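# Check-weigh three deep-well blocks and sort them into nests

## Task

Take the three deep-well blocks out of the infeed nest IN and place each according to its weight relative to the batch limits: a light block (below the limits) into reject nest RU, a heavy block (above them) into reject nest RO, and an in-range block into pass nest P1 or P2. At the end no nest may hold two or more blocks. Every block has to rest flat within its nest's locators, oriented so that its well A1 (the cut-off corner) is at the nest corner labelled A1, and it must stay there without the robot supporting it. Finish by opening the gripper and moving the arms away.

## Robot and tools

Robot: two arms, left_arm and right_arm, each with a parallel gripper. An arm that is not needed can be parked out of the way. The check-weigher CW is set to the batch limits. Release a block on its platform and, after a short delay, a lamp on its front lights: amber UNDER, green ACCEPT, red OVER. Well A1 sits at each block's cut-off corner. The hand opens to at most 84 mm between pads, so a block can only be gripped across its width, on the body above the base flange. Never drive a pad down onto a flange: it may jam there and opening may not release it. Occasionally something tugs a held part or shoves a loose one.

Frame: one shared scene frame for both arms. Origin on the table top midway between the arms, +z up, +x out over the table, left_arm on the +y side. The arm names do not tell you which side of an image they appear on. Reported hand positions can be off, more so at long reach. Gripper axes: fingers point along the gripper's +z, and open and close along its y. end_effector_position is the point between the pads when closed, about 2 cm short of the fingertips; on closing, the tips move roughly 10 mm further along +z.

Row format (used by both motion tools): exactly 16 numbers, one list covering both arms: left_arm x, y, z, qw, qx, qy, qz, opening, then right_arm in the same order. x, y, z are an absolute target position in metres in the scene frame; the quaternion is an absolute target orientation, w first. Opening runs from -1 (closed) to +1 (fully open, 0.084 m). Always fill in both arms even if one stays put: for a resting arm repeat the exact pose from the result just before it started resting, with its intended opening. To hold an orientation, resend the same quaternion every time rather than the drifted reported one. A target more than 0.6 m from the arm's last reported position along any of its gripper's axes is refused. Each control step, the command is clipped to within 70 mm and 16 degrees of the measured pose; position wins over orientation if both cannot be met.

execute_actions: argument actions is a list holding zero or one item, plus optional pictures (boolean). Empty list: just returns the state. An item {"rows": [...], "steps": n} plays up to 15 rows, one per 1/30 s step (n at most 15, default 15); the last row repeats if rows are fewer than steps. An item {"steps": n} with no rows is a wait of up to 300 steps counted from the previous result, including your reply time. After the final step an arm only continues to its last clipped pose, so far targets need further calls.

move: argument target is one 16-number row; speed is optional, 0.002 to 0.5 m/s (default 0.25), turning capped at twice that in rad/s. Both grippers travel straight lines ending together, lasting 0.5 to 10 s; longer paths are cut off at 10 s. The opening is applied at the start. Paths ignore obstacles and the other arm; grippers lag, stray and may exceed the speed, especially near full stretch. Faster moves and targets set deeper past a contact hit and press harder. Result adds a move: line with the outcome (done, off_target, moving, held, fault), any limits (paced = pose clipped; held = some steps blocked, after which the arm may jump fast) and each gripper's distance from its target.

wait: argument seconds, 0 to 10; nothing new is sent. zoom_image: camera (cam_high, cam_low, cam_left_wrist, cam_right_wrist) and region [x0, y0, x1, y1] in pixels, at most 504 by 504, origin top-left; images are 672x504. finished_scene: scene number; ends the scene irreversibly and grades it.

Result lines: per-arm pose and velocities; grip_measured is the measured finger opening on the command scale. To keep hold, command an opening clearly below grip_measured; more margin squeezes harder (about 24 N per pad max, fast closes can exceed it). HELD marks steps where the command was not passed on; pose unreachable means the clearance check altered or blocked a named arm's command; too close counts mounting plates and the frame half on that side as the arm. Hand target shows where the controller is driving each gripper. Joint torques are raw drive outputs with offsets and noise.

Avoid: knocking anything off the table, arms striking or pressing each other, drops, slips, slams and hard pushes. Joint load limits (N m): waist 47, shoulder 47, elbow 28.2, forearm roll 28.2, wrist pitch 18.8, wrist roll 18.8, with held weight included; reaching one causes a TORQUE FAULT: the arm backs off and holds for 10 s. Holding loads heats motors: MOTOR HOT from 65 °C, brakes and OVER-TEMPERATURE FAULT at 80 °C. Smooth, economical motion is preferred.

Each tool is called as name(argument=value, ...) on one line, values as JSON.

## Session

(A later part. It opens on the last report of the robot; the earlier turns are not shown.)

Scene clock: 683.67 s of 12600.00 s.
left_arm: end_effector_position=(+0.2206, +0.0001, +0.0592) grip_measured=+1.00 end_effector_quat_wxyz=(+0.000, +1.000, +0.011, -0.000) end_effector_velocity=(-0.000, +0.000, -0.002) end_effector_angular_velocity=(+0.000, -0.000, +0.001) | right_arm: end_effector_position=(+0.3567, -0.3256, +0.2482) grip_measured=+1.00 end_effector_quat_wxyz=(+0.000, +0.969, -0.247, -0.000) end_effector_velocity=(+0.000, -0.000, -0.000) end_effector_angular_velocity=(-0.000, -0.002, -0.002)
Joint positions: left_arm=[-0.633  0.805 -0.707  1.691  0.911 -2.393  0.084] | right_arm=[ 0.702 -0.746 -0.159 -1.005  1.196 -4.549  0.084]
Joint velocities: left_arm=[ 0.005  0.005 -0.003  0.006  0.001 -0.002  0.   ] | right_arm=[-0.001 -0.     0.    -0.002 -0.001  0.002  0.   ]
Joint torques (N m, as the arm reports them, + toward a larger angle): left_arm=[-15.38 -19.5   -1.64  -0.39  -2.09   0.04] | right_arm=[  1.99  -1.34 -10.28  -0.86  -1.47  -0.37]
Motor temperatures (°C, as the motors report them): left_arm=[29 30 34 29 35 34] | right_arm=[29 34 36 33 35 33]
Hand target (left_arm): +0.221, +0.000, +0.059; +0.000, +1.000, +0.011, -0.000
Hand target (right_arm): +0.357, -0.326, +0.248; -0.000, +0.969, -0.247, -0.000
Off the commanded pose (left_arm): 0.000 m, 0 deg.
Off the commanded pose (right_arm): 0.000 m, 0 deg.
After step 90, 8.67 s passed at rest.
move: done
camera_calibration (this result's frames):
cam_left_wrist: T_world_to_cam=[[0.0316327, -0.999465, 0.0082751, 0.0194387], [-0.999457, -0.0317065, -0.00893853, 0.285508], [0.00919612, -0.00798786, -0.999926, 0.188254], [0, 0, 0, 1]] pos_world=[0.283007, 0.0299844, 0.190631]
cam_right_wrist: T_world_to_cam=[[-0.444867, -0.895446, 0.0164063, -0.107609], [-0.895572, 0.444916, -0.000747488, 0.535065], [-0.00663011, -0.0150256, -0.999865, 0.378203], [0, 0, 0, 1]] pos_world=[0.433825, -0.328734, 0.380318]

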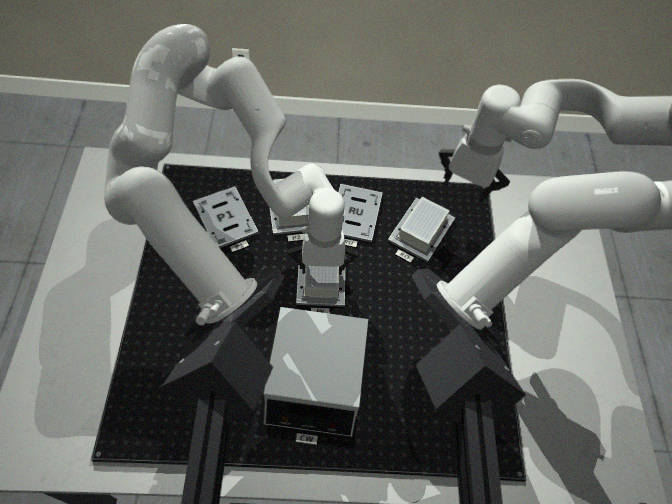

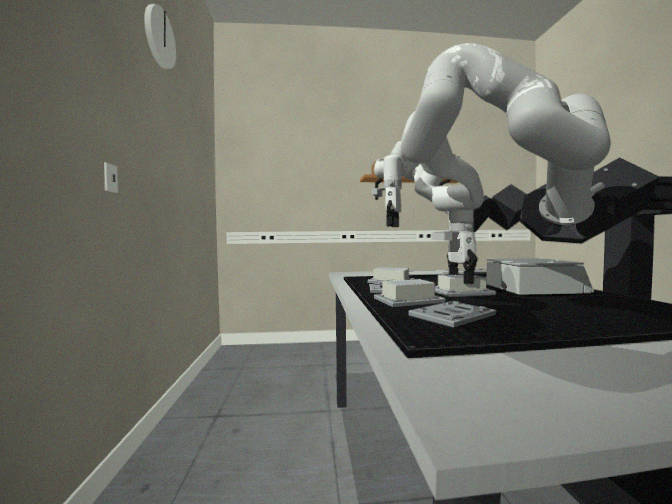

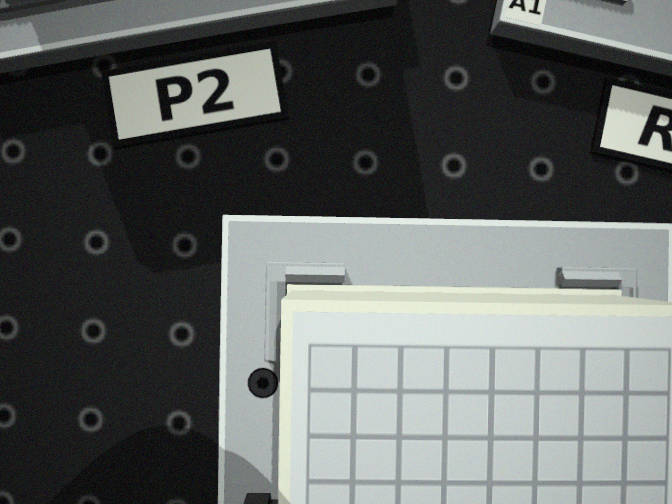

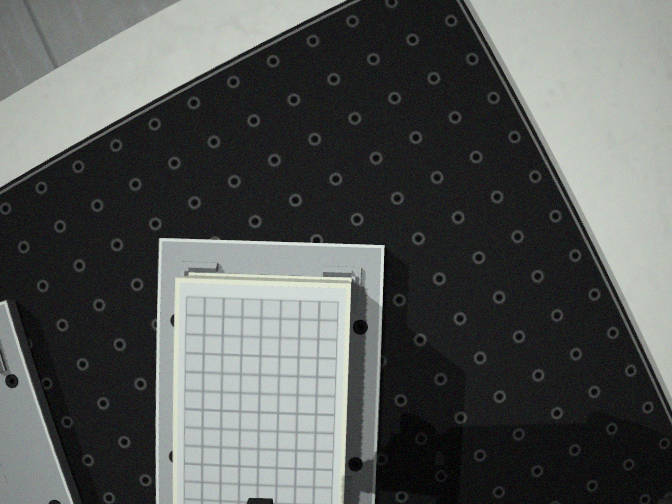

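move(target=[0.2206,0.0002,0.056,0,0.99994,0.011,0,1,0.3567,-0.3256,0.2482,0,0.969,-0.247,0,1], speed=0.008)

move(target=[0.2206,0.0002,0.056,0,0.99994,0.011,0,-1,0.3567,-0.3256,0.2482,0,0.969,-0.247,0,1], speed=0.008)

move(target=[0.2206,0.0002,0.076,0,0.99994,0.011,0,-1,0.3567,-0.3256,0.2482,0,0.969,-0.247,0,1], speed=0.02)

move(target=[0.2206,0.0002,0.10,0,0.99994,0.011,0,-1,0.3567,-0.3256,0.2482,0,0.969,-0.247,0,1], speed=0.03)

move(target=[0.2206,0.0002,0.16,0,0.99994,0.011,0,-1,0.3567,-0.3256,0.2482,0,0.969,-0.247,0,1], speed=0.05)

move(target=[0.381,0.270,0.16,0,0.9675,0.2527,0,-1,0.3567,-0.3256,0.2482,0,0.969,-0.247,0,1], speed=0.1)

move(target=[0.381,0.270,0.10,0,0.9675,0.2527,0,-1,0.3567,-0.3256,0.2482,0,0.969,-0.247,0,1], speed=0.04)

Scene clock: 707.43 s of 12600.00 s.
left_arm: end_effector_position=(+0.2206, +0.0002, +0.0561) grip_measured=+1.00 end_effector_quat_wxyz=(-0.000, +1.000, +0.011, -0.000) end_effector_velocity=(+0.000, -0.000, -0.001) end_effector_angular_velocity=(-0.001, -0.001, -0.001) | right_arm: end_effector_position=(+0.3567, -0.3256, +0.2482) grip_measured=+1.00 end_effector_quat_wxyz=(+0.000, +0.969, -0.247, -0.000) end_effector_velocity=(-0.000, +0.000, -0.000) end_effector_angular_velocity=(+0.000, +0.001, +0.000)
Joint positions: left_arm=[-0.625  0.813 -0.711  1.701  0.913 -2.396  0.084] | right_arm=[ 0.702 -0.746 -0.159 -1.005  1.196 -4.549  0.084]
Joint velocities: left_arm=[ 0.002  0.003 -0.002  0.005  0.    -0.002 -0.   ] | right_arm=[-0.     0.     0.     0.001 -0.    -0.001 -0.   ]
Joint torques (N m, as the arm reports them, + toward a larger angle): left_arm=[-15.43 -19.57  -1.61  -0.68  -2.16   0.05] | right_arm=[  3.32  -1.68 -10.18  -1.04  -1.37  -0.1 ]
Motor temperatures (°C, as the motors report them): left_arm=[29 30 33 29 35 34] | right_arm=[29 34 36 33 35 33]
Hand target (left_arm): +0.221, +0.000, +0.056; +0.000, +1.000, +0.011, -0.000
Hand target (right_arm): +0.357, -0.326, +0.248; +0.000, +0.969, -0.247, +0.000
Off the commanded pose (left_arm): 0.000 m, 0 deg.
Off the commanded pose (right_arm): 0.000 m, 0 deg.
After step 90, 20.07 s passed at rest.
move: done
camera_calibration (this result's frames):
cam_left_wrist: T_world_to_cam=[[0.031624, -0.999467, 0.00815668, 0.0195269], [-0.999457, -0.0316974, -0.00902556, 0.285491], [0.00927929, -0.00786682, -0.999926, 0.185163], [0, 0, 0, 1]] pos_world=[0.283, 0.0300224, 0.187567]
cam_right_wrist: T_world_to_cam=[[-0.444867, -0.895446, 0.0164064, -0.107609], [-0.895572, 0.444916, -0.00074734, 0.535065], [-0.00663027, -0.0150256, -0.999865, 0.378203], [0, 0, 0, 1]] pos_world=[0.433825, -0.328734, 0.380318]

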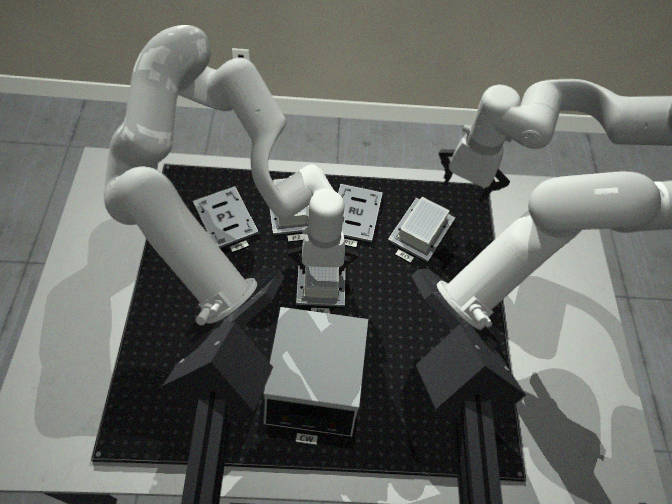

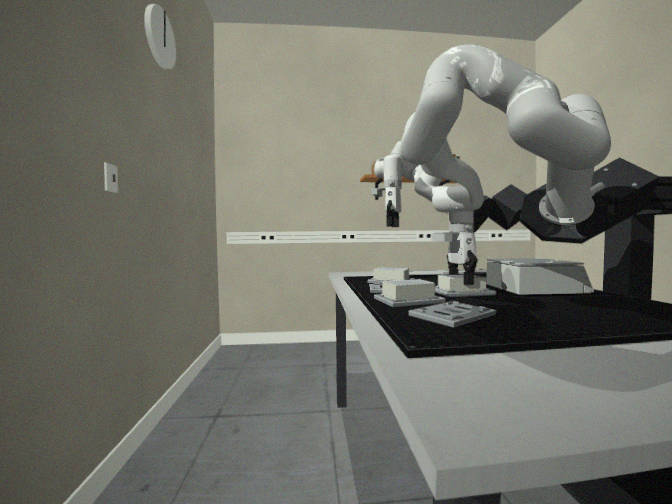

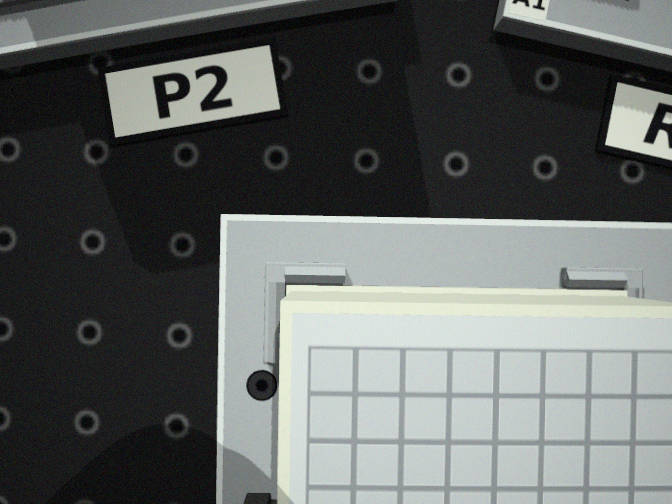

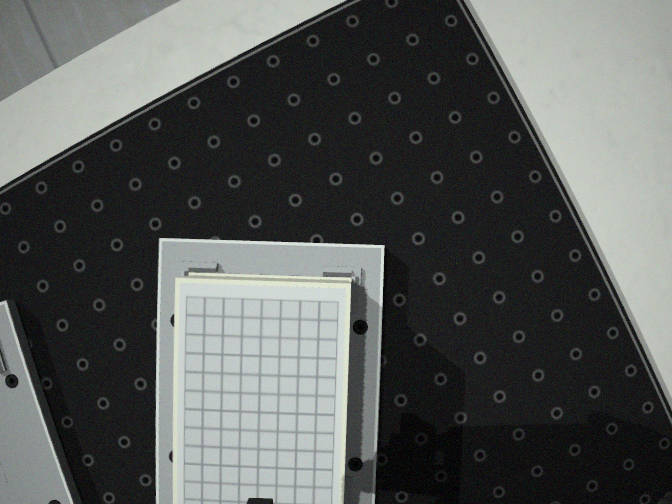

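Scene clock: 708.13 s of 12600.00 s.
left_arm: end_effector_position=(+0.2206, +0.0001, +0.0561) grip_measured=+0.96 end_effector_quat_wxyz=(+0.000, +1.000, +0.011, +0.000) end_effector_velocity=(+0.000, +0.000, -0.001) end_effector_angular_velocity=(+0.001, +0.000, +0.000) | right_arm: end_effector_position=(+0.3567, -0.3256, +0.2482) grip_measured=+1.00 end_effector_quat_wxyz=(+0.000, +0.969, -0.247, +0.000) end_effector_velocity=(+0.000, +0.000, +0.000) end_effector_angular_velocity=(+0.001, -0.001, +0.001)
Joint positions: left_arm=[-0.625  0.813 -0.712  1.701  0.913 -2.396  0.083] | right_arm=[ 0.702 -0.746 -0.159 -1.005  1.196 -4.549  0.084]
Joint velocities: left_arm=[ 0.002  0.001 -0.     0.     0.001  0.     0.   ] | right_arm=[ 0.     0.    -0.    -0.001 -0.001 -0.001 -0.   ]
Joint torques (N m, as the arm reports them, + toward a larger angle): left_arm=[-13.17 -17.41  -2.04  -0.47  -1.37   0.03] | right_arm=[  2.23  -1.9  -10.51  -0.99  -1.07  -0.47]
Motor temperatures (°C, as the motors report them): left_arm=[29 30 33 29 35 34] | right_arm=[29 34 36 33 35 33]
Hand target (left_arm): +0.221, +0.000, +0.056; +0.000, +1.000, +0.011, -0.000
Hand target (right_arm): +0.357, -0.326, +0.248; +0.000, +0.969, -0.247, +0.000
Off the commanded pose (left_arm): 0.000 m, 0 deg.
Off the commanded pose (right_arm): 0.000 m, 0 deg.
move: done
camera_calibration (this result's frames):
cam_left_wrist: T_world_to_cam=[[0.0315371, -0.999466, 0.00854294, 0.0194186], [-0.999458, -0.0316149, -0.00913289, 0.285522], [0.0093981, -0.00825029, -0.999922, 0.18515], [0, 0, 0, 1]] pos_world=[0.283015, 0.0299626, 0.187578]
cam_right_wrist: T_world_to_cam=[[-0.444867, -0.895446, 0.0164063, -0.107609], [-0.895572, 0.444916, -0.000747602, 0.535065], [-0.00663, -0.0150256, -0.999865, 0.378203], [0, 0, 0, 1]] pos_world=[0.433825, -0.328734, 0.380318]

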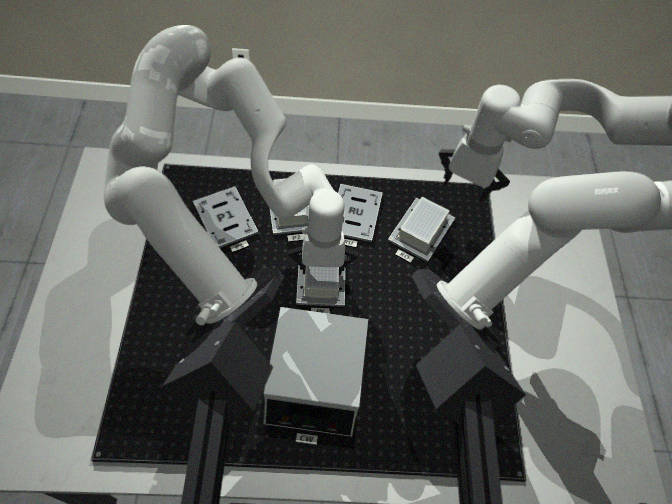

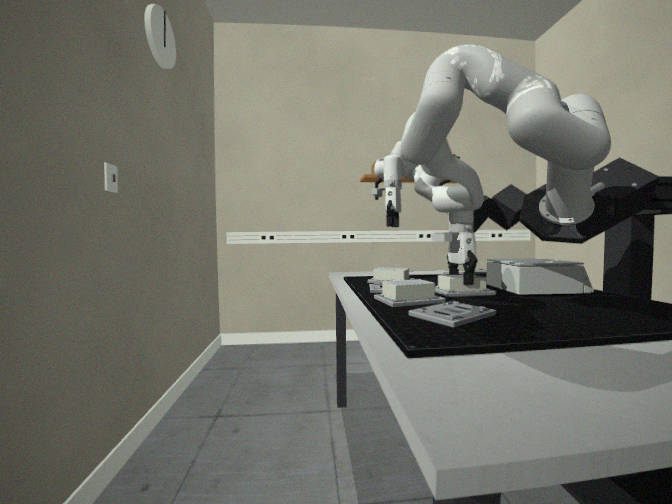

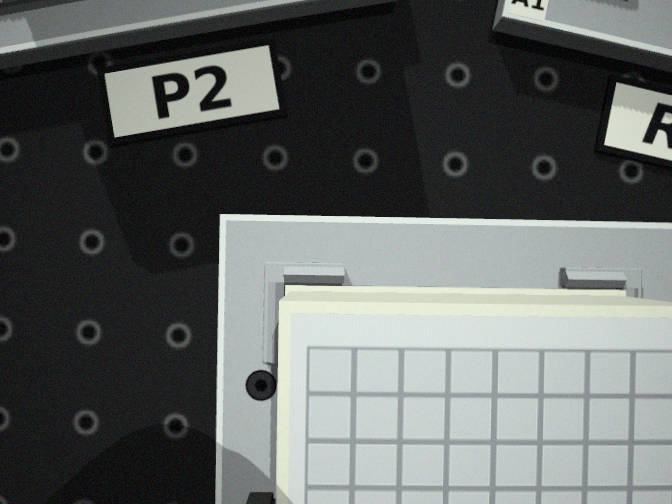

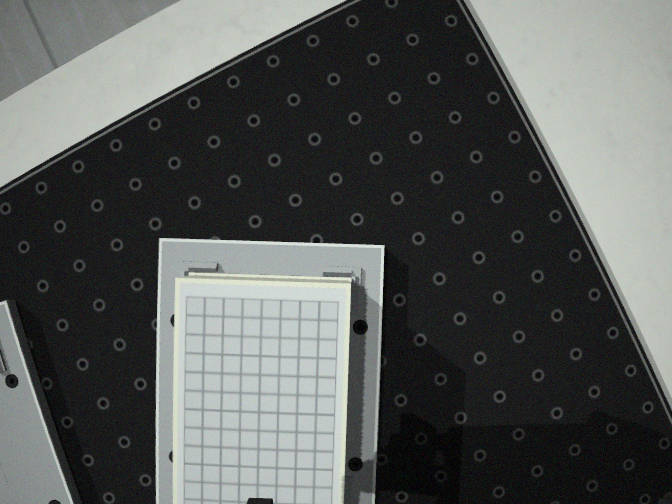

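Scene clock: 709.43 s of 12600.00 s.
left_arm: end_effector_position=(+0.2206, +0.0003, +0.0758) grip_measured=+0.96 end_effector_quat_wxyz=(-0.000, +1.000, +0.011, +0.000) end_effector_velocity=(-0.000, +0.000, +0.002) end_effector_angular_velocity=(+0.001, +0.002, +0.001) | right_arm: end_effector_position=(+0.3567, -0.3256, +0.2482) grip_measured=+1.00 end_effector_quat_wxyz=(+0.000, +0.969, -0.247, +0.000) end_effector_velocity=(+0.000, -0.000, +0.000) end_effector_angular_velocity=(-0.001, -0.001, +0.002)
Joint positions: left_arm=[-0.679  0.765 -0.68   1.635  0.906 -2.375  0.083] | right_arm=[ 0.702 -0.746 -0.159 -1.005  1.196 -4.549  0.084]
Joint velocities: left_arm=[-0.006 -0.005  0.003 -0.01  -0.001  0.003 -0.   ] | right_arm=[ 0.002 -0.    -0.    -0.001  0.001 -0.    -0.   ]
Joint torques (N m, as the arm reports them, + toward a larger angle): left_arm=[-15.54 -19.46  -2.62  -0.39  -2.17   0.19] | right_arm=[  2.84  -1.82 -10.16  -1.3   -1.26  -0.05]
Motor temperatures (°C, as the motors report them): left_arm=[29 30 33 29 35 34] | right_arm=[29 34 37 33 35 33]
Hand target (left_arm): +0.221, +0.000, +0.076; -0.000, +1.000, +0.011, +0.000
Hand target (right_arm): +0.357, -0.326, +0.248; +0.000, +0.969, -0.247, +0.000
Off the commanded pose (left_arm): 0.000 m, 0 deg.
Off the commanded pose (right_arm): 0.000 m, 0 deg.
move: done
camera_calibration (this result's frames):
cam_left_wrist: T_world_to_cam=[[0.0316168, -0.999467, 0.00808967, 0.0194272], [-0.999456, -0.0316908, -0.00918519, 0.285695], [0.00943666, -0.00779485, -0.999925, 0.204765], [0, 0, 0, 1]] pos_world=[0.282993, 0.0300669, 0.207216]
cam_right_wrist: T_world_to_cam=[[-0.444867, -0.895446, 0.0164062, -0.107608], [-0.895572, 0.444916, -0.000747549, 0.535065], [-0.00663, -0.0150255, -0.999865, 0.378203], [0, 0, 0, 1]] pos_world=[0.433825, -0.328734, 0.380318]

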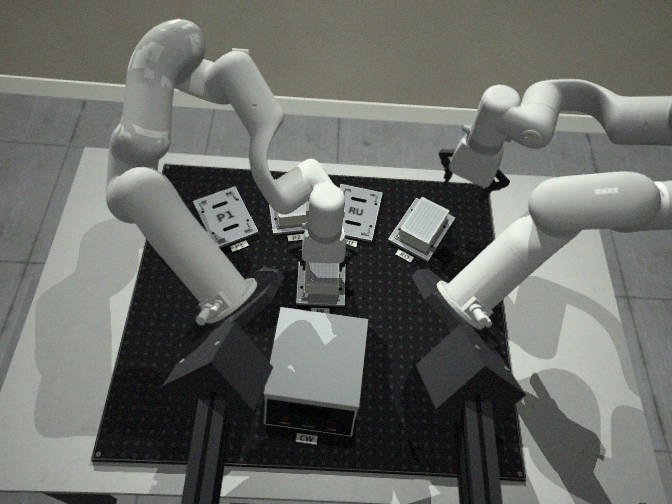

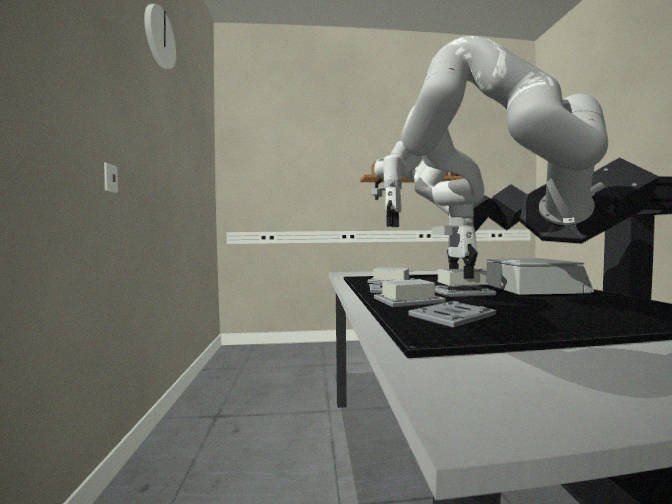

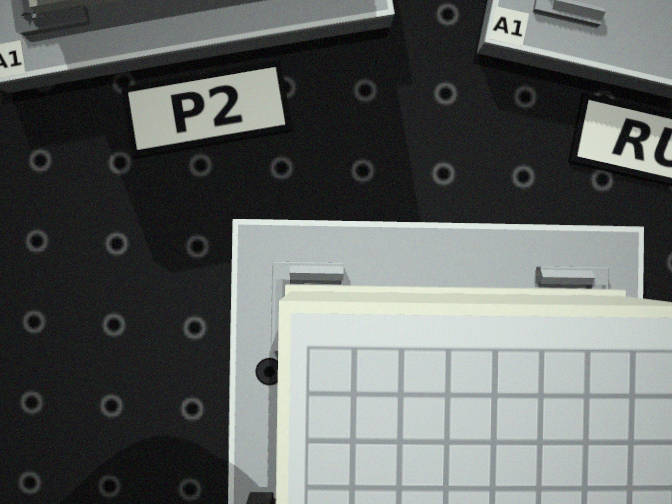

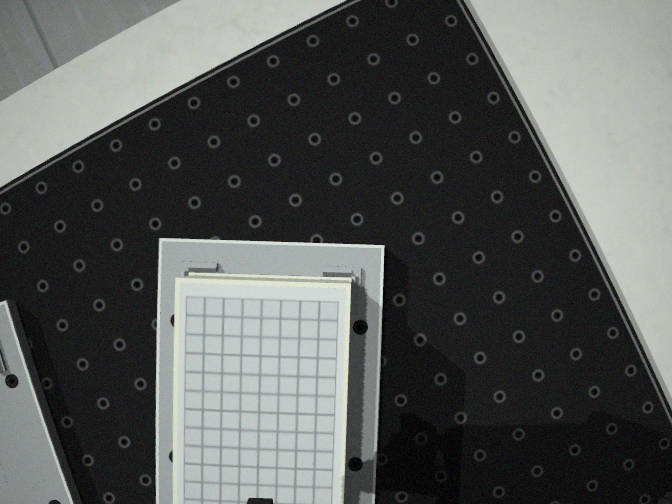

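Scene clock: 710.60 s of 12600.00 s.
left_arm: end_effector_position=(+0.2206, +0.0003, +0.0998) grip_measured=+0.96 end_effector_quat_wxyz=(-0.000, +1.000, +0.011, +0.000) end_effector_velocity=(-0.000, +0.000, +0.002) end_effector_angular_velocity=(+0.000, +0.000, +0.000) | right_arm: end_effector_position=(+0.3567, -0.3256, +0.2482) grip_measured=+1.00 end_effector_quat_wxyz=(+0.000, +0.969, -0.247, -0.000) end_effector_velocity=(+0.000, +0.000, +0.000) end_effector_angular_velocity=(+0.001, -0.002, +0.001)
Joint positions: left_arm=[-0.745  0.705 -0.646  1.549  0.901 -2.344  0.083] | right_arm=[ 0.702 -0.746 -0.159 -1.005  1.196 -4.549  0.084]
Joint velocities: left_arm=[-0.005 -0.004  0.002 -0.007 -0.     0.003 -0.   ] | right_arm=[-0.    -0.    -0.    -0.001 -0.002 -0.    -0.   ]
Joint torques (N m, as the arm reports them, + toward a larger angle): left_arm=[-15.2  -19.43  -4.11  -0.27  -2.16  -0.05] | right_arm=[  2.71  -1.68 -10.74  -0.84  -1.28  -0.22]
Motor temperatures (°C, as the motors report them): left_arm=[29 30 33 29 35 34] | right_arm=[29 34 37 33 35 33]
Hand target (left_arm): +0.221, +0.000, +0.100; -0.000, +1.000, +0.011, +0.000
Hand target (right_arm): +0.357, -0.326, +0.248; -0.000, +0.969, -0.247, +0.000
Off the commanded pose (left_arm): 0.000 m, 0 deg.
Off the commanded pose (right_arm): 0.000 m, 0 deg.
move: done
camera_calibration (this result's frames):
cam_left_wrist: T_world_to_cam=[[0.0316082, -0.999468, 0.00799257, 0.0192795], [-0.999456, -0.0316811, -0.00916556, 0.285892], [0.0094139, -0.00769851, -0.999926, 0.228787], [0, 0, 0, 1]] pos_world=[0.282973, 0.0300879, 0.231236]
cam_right_wrist: T_world_to_cam=[[-0.444867, -0.895446, 0.0164063, -0.107609], [-0.895572, 0.444916, -0.00074741, 0.535065], [-0.00663016, -0.0150255, -0.999865, 0.378203], [0, 0, 0, 1]] pos_world=[0.433825, -0.328734, 0.380318]

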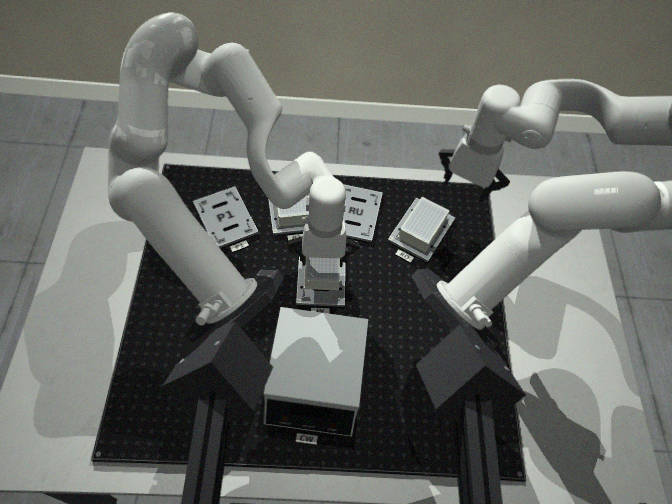

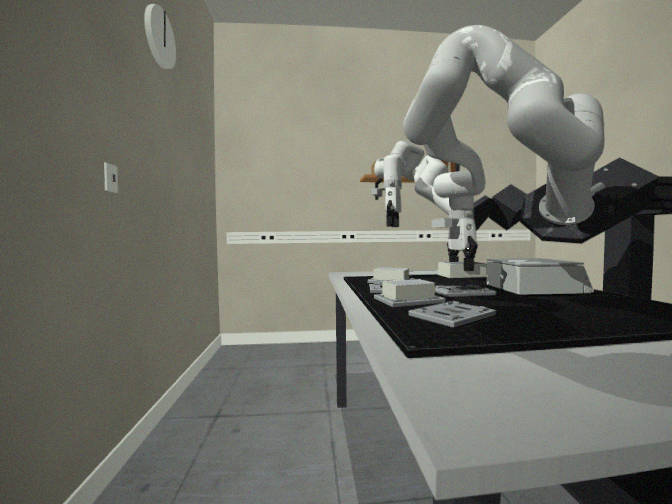

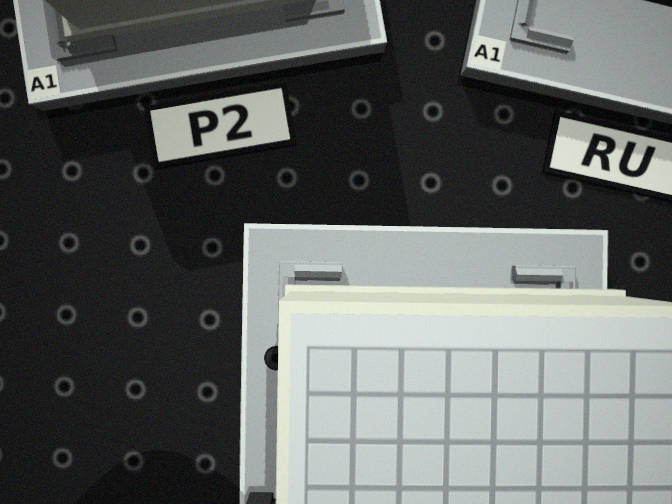

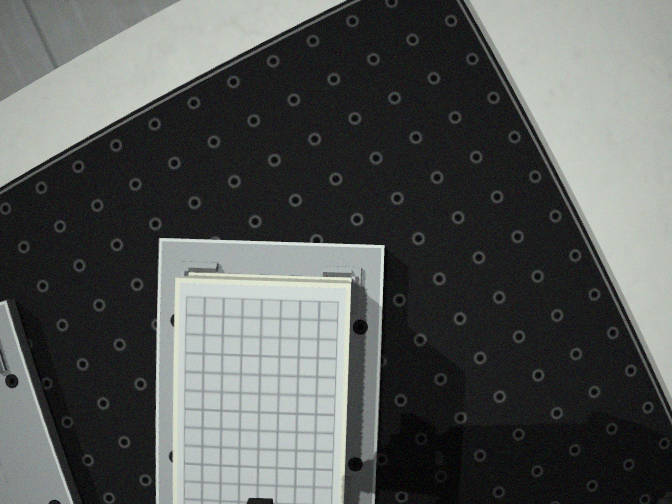

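Scene clock: 712.20 s of 12600.00 s.
left_arm: end_effector_position=(+0.2206, +0.0004, +0.1596) grip_measured=+0.96 end_effector_quat_wxyz=(-0.000, +1.000, +0.011, +0.000) end_effector_velocity=(-0.000, +0.000, +0.002) end_effector_angular_velocity=(+0.001, +0.001, -0.001) | right_arm: end_effector_position=(+0.3567, -0.3256, +0.2482) grip_measured=+1.00 end_effector_quat_wxyz=(+0.000, +0.969, -0.247, -0.000) end_effector_velocity=(-0.000, -0.000, -0.000) end_effector_angular_velocity=(-0.001, +0.001, +0.001)
Joint positions: left_arm=[-0.914  0.557 -0.58   1.315  0.91  -2.239  0.083] | right_arm=[ 0.702 -0.746 -0.159 -1.005  1.196 -4.549  0.084]
Joint velocities: left_arm=[-0.006 -0.005  0.001 -0.01   0.001  0.005  0.   ] | right_arm=[-0.    -0.     0.     0.     0.001 -0.002 -0.   ]
Joint torques (N m, as the arm reports them, + toward a larger angle): left_arm=[-14.17 -18.84  -8.01  -0.5   -2.26   0.11] | right_arm=[  2.42  -1.76 -10.21  -0.77  -1.25  -0.08]
Motor temperatures (°C, as the motors report them): left_arm=[29 30 33 29 35 34] | right_arm=[29 34 37 33 35 33]
Hand target (left_arm): +0.221, +0.000, +0.160; -0.000, +1.000, +0.011, +0.000
Hand target (right_arm): +0.357, -0.326, +0.248; +0.000, +0.969, -0.247, -0.000
Off the commanded pose (left_arm): 0.000 m, 0 deg.
Off the commanded pose (right_arm): 0.000 m, 0 deg.
move: done
camera_calibration (this result's frames):
cam_left_wrist: T_world_to_cam=[[0.0316305, -0.99947, 0.0076774, 0.0189543], [-0.999454, -0.0317017, -0.00934179, 0.28646], [0.00958023, -0.00737773, -0.999927, 0.288607], [0, 0, 0, 1]] pos_world=[0.282939, 0.0301548, 0.291117]
cam_right_wrist: T_world_to_cam=[[-0.444867, -0.895446, 0.0164062, -0.107608], [-0.895572, 0.444916, -0.000747456, 0.535065], [-0.00663009, -0.0150255, -0.999865, 0.378203], [0, 0, 0, 1]] pos_world=[0.433825, -0.328734, 0.380318]

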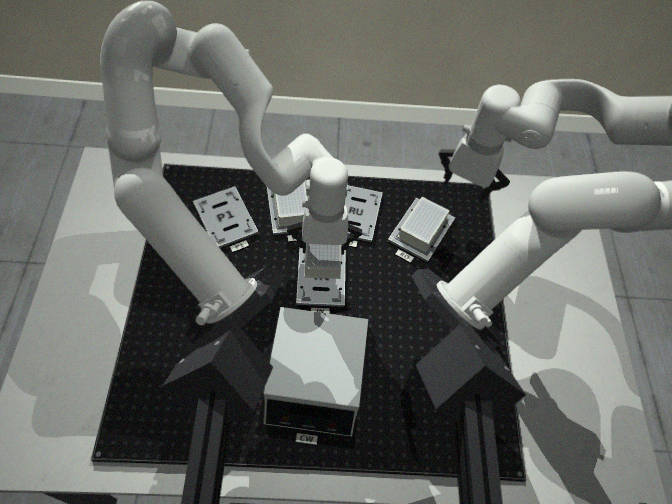

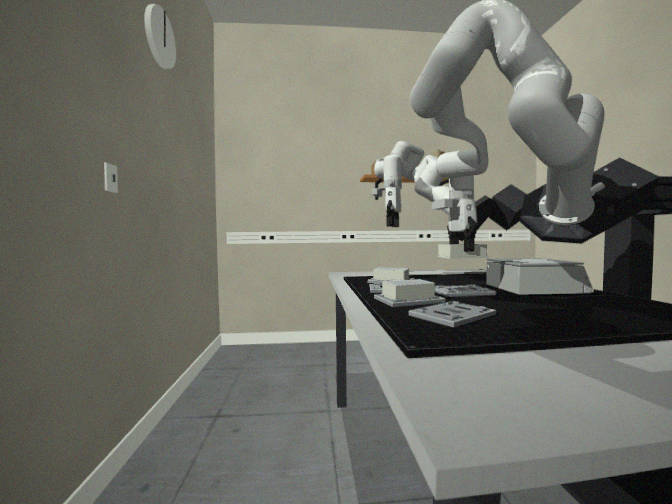

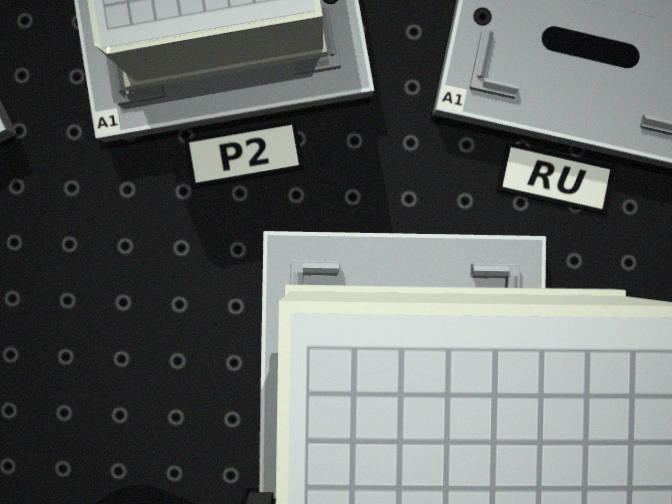

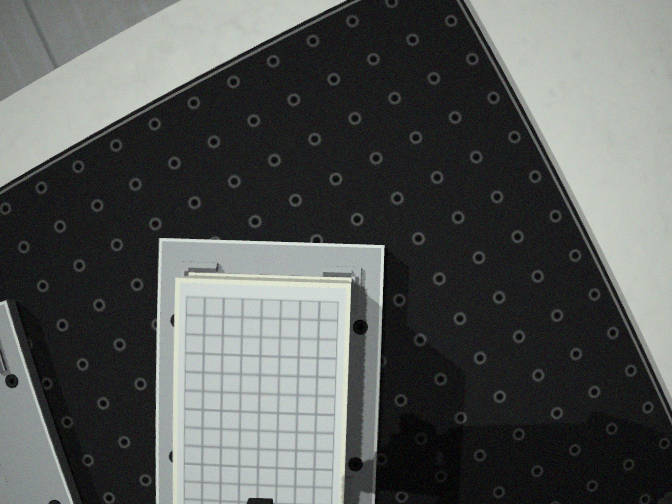

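Scene clock: 715.80 s of 12600.00 s.
left_arm: end_effector_position=(+0.3810, +0.2690, +0.1599) grip_measured=+0.96 end_effector_quat_wxyz=(-0.001, +0.968, +0.252, -0.001) end_effector_velocity=(+0.002, +0.001, +0.000) end_effector_angular_velocity=(-0.005, +0.000, +0.003) | right_arm: end_effector_position=(+0.3567, -0.3256, +0.2482) grip_measured=+1.00 end_effector_quat_wxyz=(+0.000, +0.969, -0.247, +0.000) end_effector_velocity=(-0.000, -0.000, +0.000) end_effector_angular_velocity=(-0.001, +0.000, -0.000)
Joint positions: left_arm=[-0.133 -0.554 -0.239  1.342  0.763 -1.672  0.083] | right_arm=[ 0.702 -0.746 -0.159 -1.005  1.196 -4.549  0.084]
Joint velocities: left_arm=[ 0.007 -0.005 -0.002 -0.006 -0.008  0.011  0.   ] | right_arm=[ 0.002  0.    -0.     0.001  0.002  0.001  0.   ]
Joint torques (N m, as the arm reports them, + toward a larger angle): left_arm=[ -4.63 -14.57  -7.63  -0.35  -2.34   0.26] | right_arm=[ 2.48 -1.24 -9.99 -0.99 -1.49 -0.06]
Motor temperatures (°C, as the motors report them): left_arm=[29 30 33 29 35 34] | right_arm=[29 34 37 33 35 33]
Hand target (left_arm): +0.381, +0.269, +0.160; -0.000, +0.968, +0.253, -0.001
Hand target (right_arm): +0.357, -0.326, +0.248; -0.000, +0.969, -0.247, +0.000
Off the commanded pose (left_arm): 0.001 m, 0 deg.
Off the commanded pose (right_arm): 0.000 m, 0 deg.
move: done
camera_calibration (this result's frames):
cam_left_wrist: T_world_to_cam=[[0.496738, -0.867874, 0.00673858, 0.0698607], [-0.86784, -0.49678, -0.00798578, 0.530056], [0.0102782, -0.00188116, -0.999945, 0.287598], [0, 0, 0, 1]] pos_world=[0.422345, 0.324493, 0.291344]
cam_right_wrist: T_world_to_cam=[[-0.444867, -0.895446, 0.0164064, -0.107609], [-0.895572, 0.444916, -0.000747554, 0.535065], [-0.00663006, -0.0150256, -0.999865, 0.378203], [0, 0, 0, 1]] pos_world=[0.433825, -0.328734, 0.380318]

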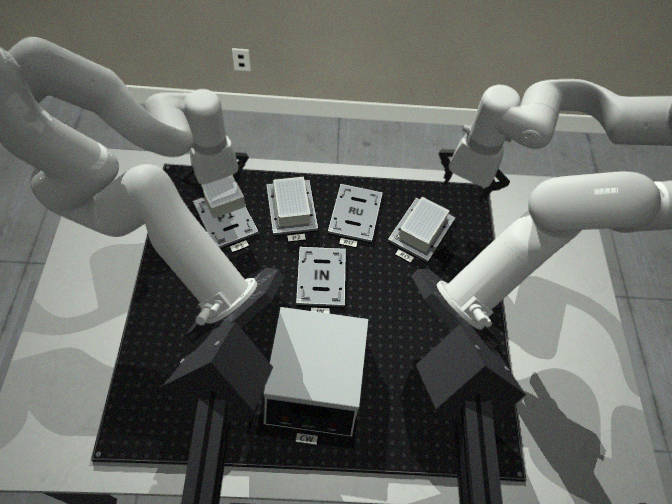

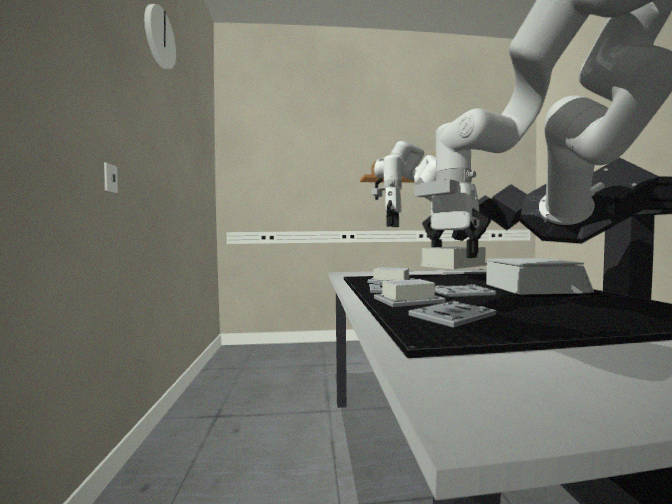

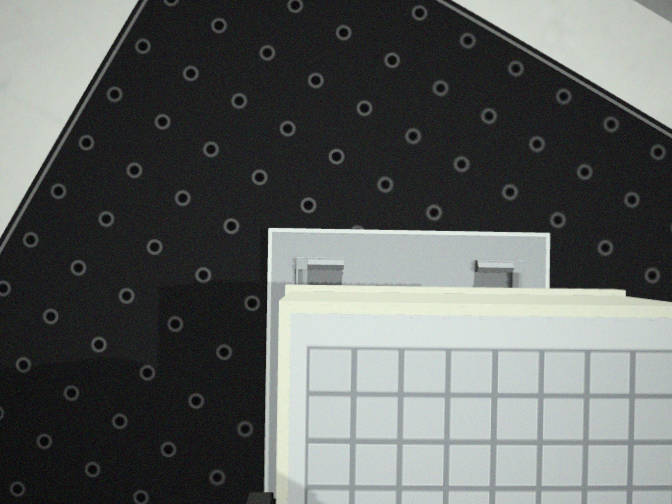

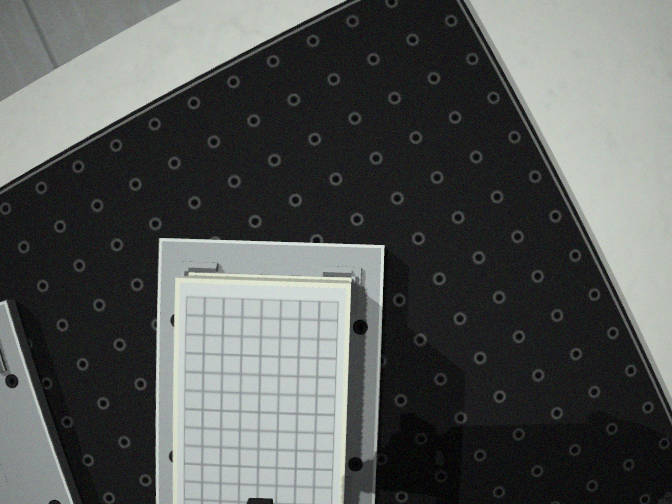

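Scene clock: 717.70 s of 12600.00 s.
left_arm: end_effector_position=(+0.3810, +0.2698, +0.1003) grip_measured=+0.96 end_effector_quat_wxyz=(+0.000, +0.968, +0.253, -0.000) end_effector_velocity=(+0.001, +0.001, -0.002) end_effector_angular_velocity=(+0.004, -0.003, +0.000) | right_arm: end_effector_position=(+0.3567, -0.3256, +0.2482) grip_measured=+1.00 end_effector_quat_wxyz=(+0.000, +0.969, -0.247, -0.000) end_effector_velocity=(-0.001, -0.000, -0.000) end_effector_angular_velocity=(-0.001, +0.003, -0.002)
Joint positions: left_arm=[ 0.054 -0.298 -0.343  1.656  0.627 -1.896  0.083] | right_arm=[ 0.702 -0.746 -0.159 -1.005  1.196 -4.549  0.084]
Joint velocities: left_arm=[ 0.003  0.008 -0.005  0.013  0.002 -0.011  0.   ] | right_arm=[-0.001  0.    -0.     0.002  0.002  0.    -0.   ]
Joint torques (N m, as the arm reports them, + toward a larger angle): left_arm=[ -5.64 -19.55  -3.57  -0.63  -2.25   0.14] | right_arm=[  2.66  -1.35 -10.23  -0.83  -1.14   0.04]
Motor temperatures (°C, as the motors report them): left_arm=[29 30 33 29 35 34] | right_arm=[29 34 37 33 35 33]
Hand target (left_arm): +0.381, +0.270, +0.100; +0.000, +0.968, +0.253, -0.000
Hand target (right_arm): +0.357, -0.326, +0.248; +0.000, +0.969, -0.247, +0.000
Off the commanded pose (left_arm): 0.000 m, 0 deg.
Off the commanded pose (right_arm): 0.000 m, 0 deg.
move: done
camera_calibration (this result's frames):
cam_left_wrist: T_world_to_cam=[[0.497357, -0.867502, 0.00874577, 0.0704208], [-0.867466, -0.497423, -0.00857381, 0.530085], [0.0117881, -0.00332241, -0.999925, 0.227764], [0, 0, 0, 1]] pos_world=[0.422121, 0.325523, 0.231675]
cam_right_wrist: T_world_to_cam=[[-0.444867, -0.895446, 0.0164063, -0.107609], [-0.895572, 0.444916, -0.000747483, 0.535065], [-0.00663011, -0.0150256, -0.999865, 0.378203], [0, 0, 0, 1]] pos_world=[0.433825, -0.328734, 0.380318]

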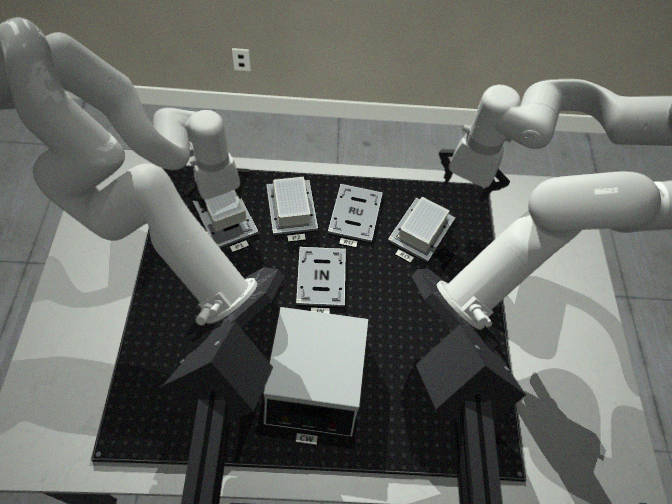

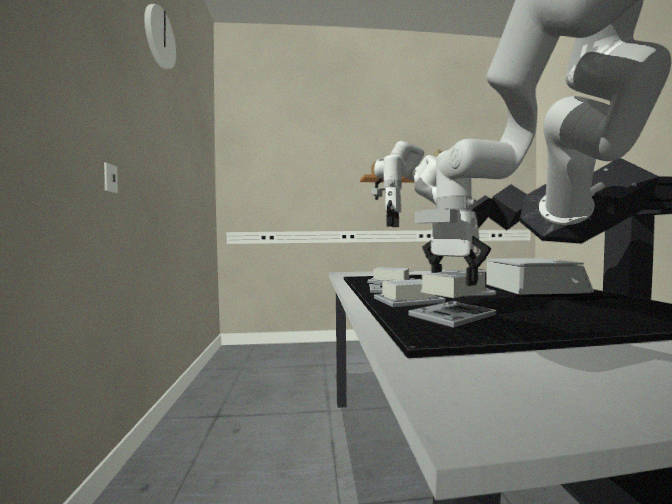

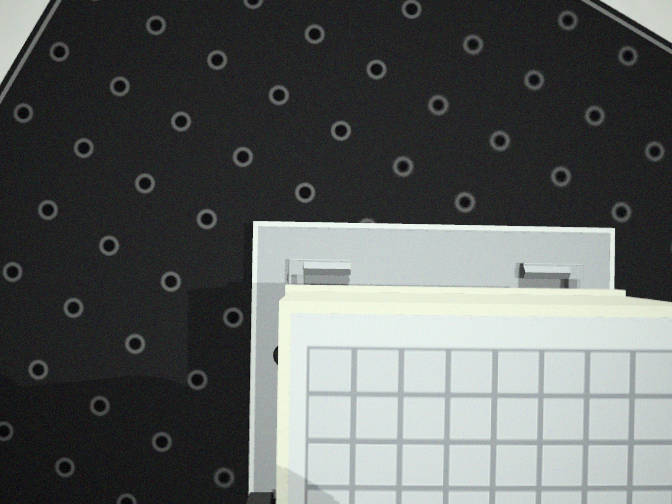

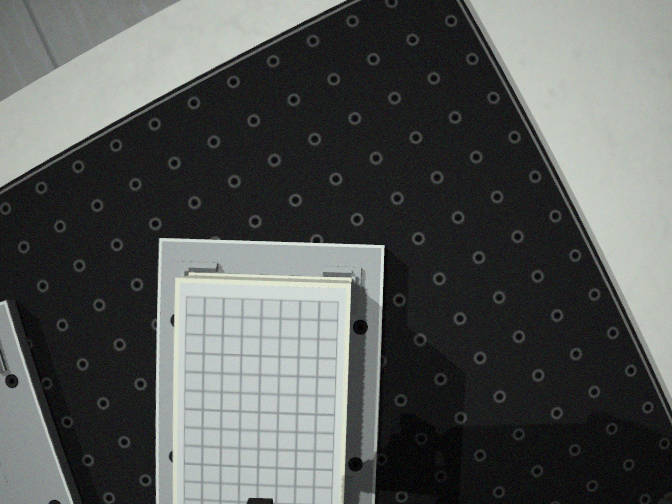

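move(target=[0.3830,0.2679,0.076,0,0.9675,0.2527,0,-1,0.3567,-0.3256,0.2482,0,0.969,-0.247,0,1], speed=0.02)

Scene clock: 741.63 s of 12600.00 s.
left_arm: end_effector_position=(+0.3830, +0.2678, +0.0762) grip_measured=+0.96 end_effector_quat_wxyz=(+0.000, +0.968, +0.253, -0.000) end_effector_velocity=(+0.001, -0.000, -0.001) end_effector_angular_velocity=(-0.000, -0.002, +0.000) | right_arm: end_effector_position=(+0.3567, -0.3256, +0.2482) grip_measured=+1.00 end_effector_quat_wxyz=(+0.000, +0.969, -0.247, -0.000) end_effector_velocity=(-0.000, +0.000, +0.000) end_effector_angular_velocity=(+0.002, +0.001, -0.002)
Joint positions: left_arm=[ 0.098 -0.186 -0.404  1.766  0.61  -1.988  0.083] | right_arm=[ 0.702 -0.746 -0.159 -1.005  1.196 -4.549  0.084]
Joint velocities: left_arm=[ 0.002  0.007 -0.004  0.009 -0.001 -0.007 -0.   ] | right_arm=[-0.001 -0.     0.     0.002 -0.002  0.001  0.   ]
Joint torques (N m, as the arm reports them, + toward a larger angle): left_arm=[ -6.62 -21.2   -2.3   -0.43  -2.2    0.25] | right_arm=[  2.84  -2.13 -10.18  -0.9   -1.49  -0.06]
Motor temperatures (°C, as the motors report them): left_arm=[29 30 33 29 35 34] | right_arm=[29 34 37 33 35 33]
Hand target (left_arm): +0.383, +0.268, +0.076; +0.000, +0.968, +0.253, -0.000
Hand target (right_arm): +0.357, -0.326, +0.248; -0.000, +0.969, -0.247, +0.000
Off the commanded pose (left_arm): 0.000 m, 0 deg.
Off the commanded pose (right_arm): 0.000 m, 0 deg.
After step 90, 19.40 s passed at rest.
move: done
camera_calibration (this result's frames):
cam_left_wrist: T_world_to_cam=[[0.497391, -0.867486, 0.00834318, 0.0679674], [-0.867445, -0.497454, -0.0089424, 0.530664], [0.0119078, -0.00278937, -0.999925, 0.203457], [0, 0, 0, 1]] pos_world=[0.424093, 0.323509, 0.20762]
cam_right_wrist: T_world_to_cam=[[-0.444867, -0.895446, 0.0164063, -0.107609], [-0.895572, 0.444916, -0.000747275, 0.535065], [-0.00663028, -0.0150255, -0.999865, 0.378203], [0, 0, 0, 1]] pos_world=[0.433825, -0.328734, 0.380318]

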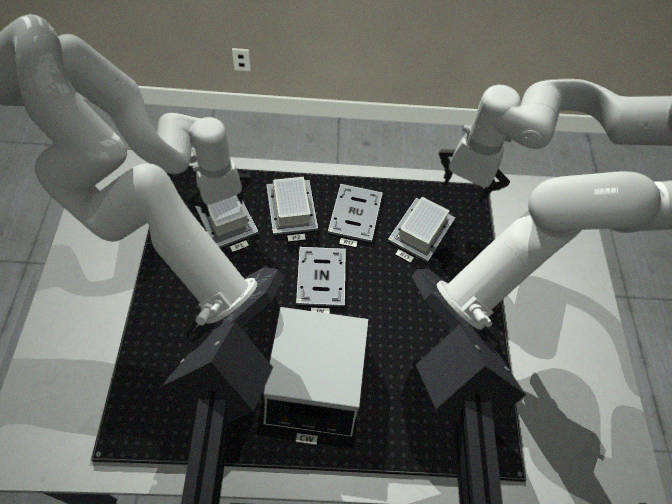

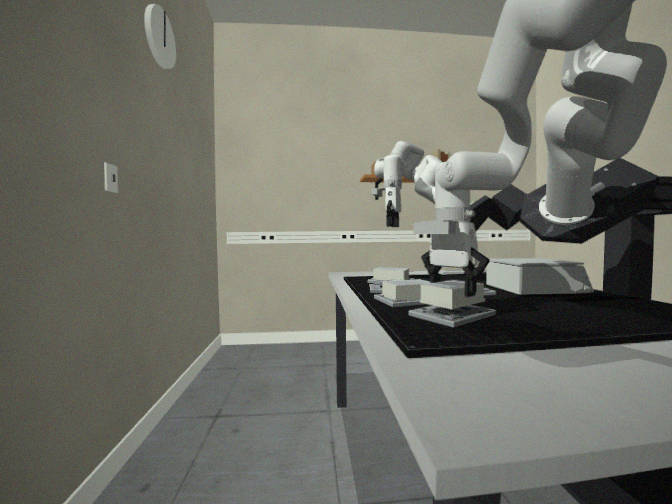

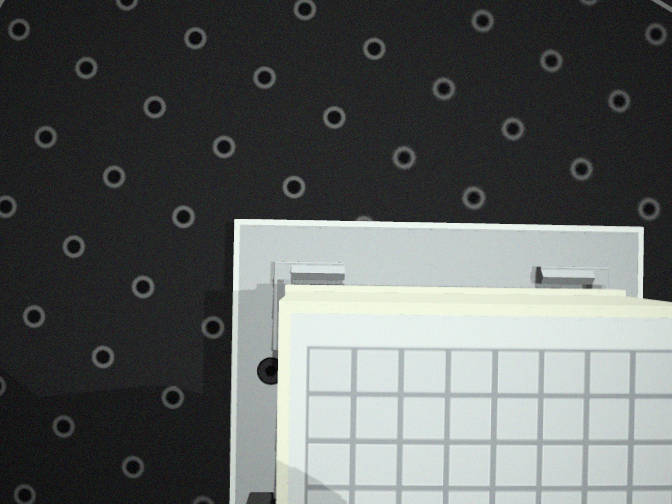

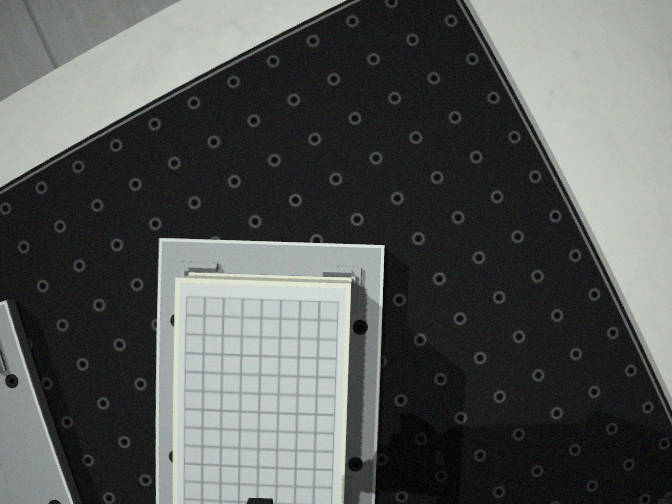

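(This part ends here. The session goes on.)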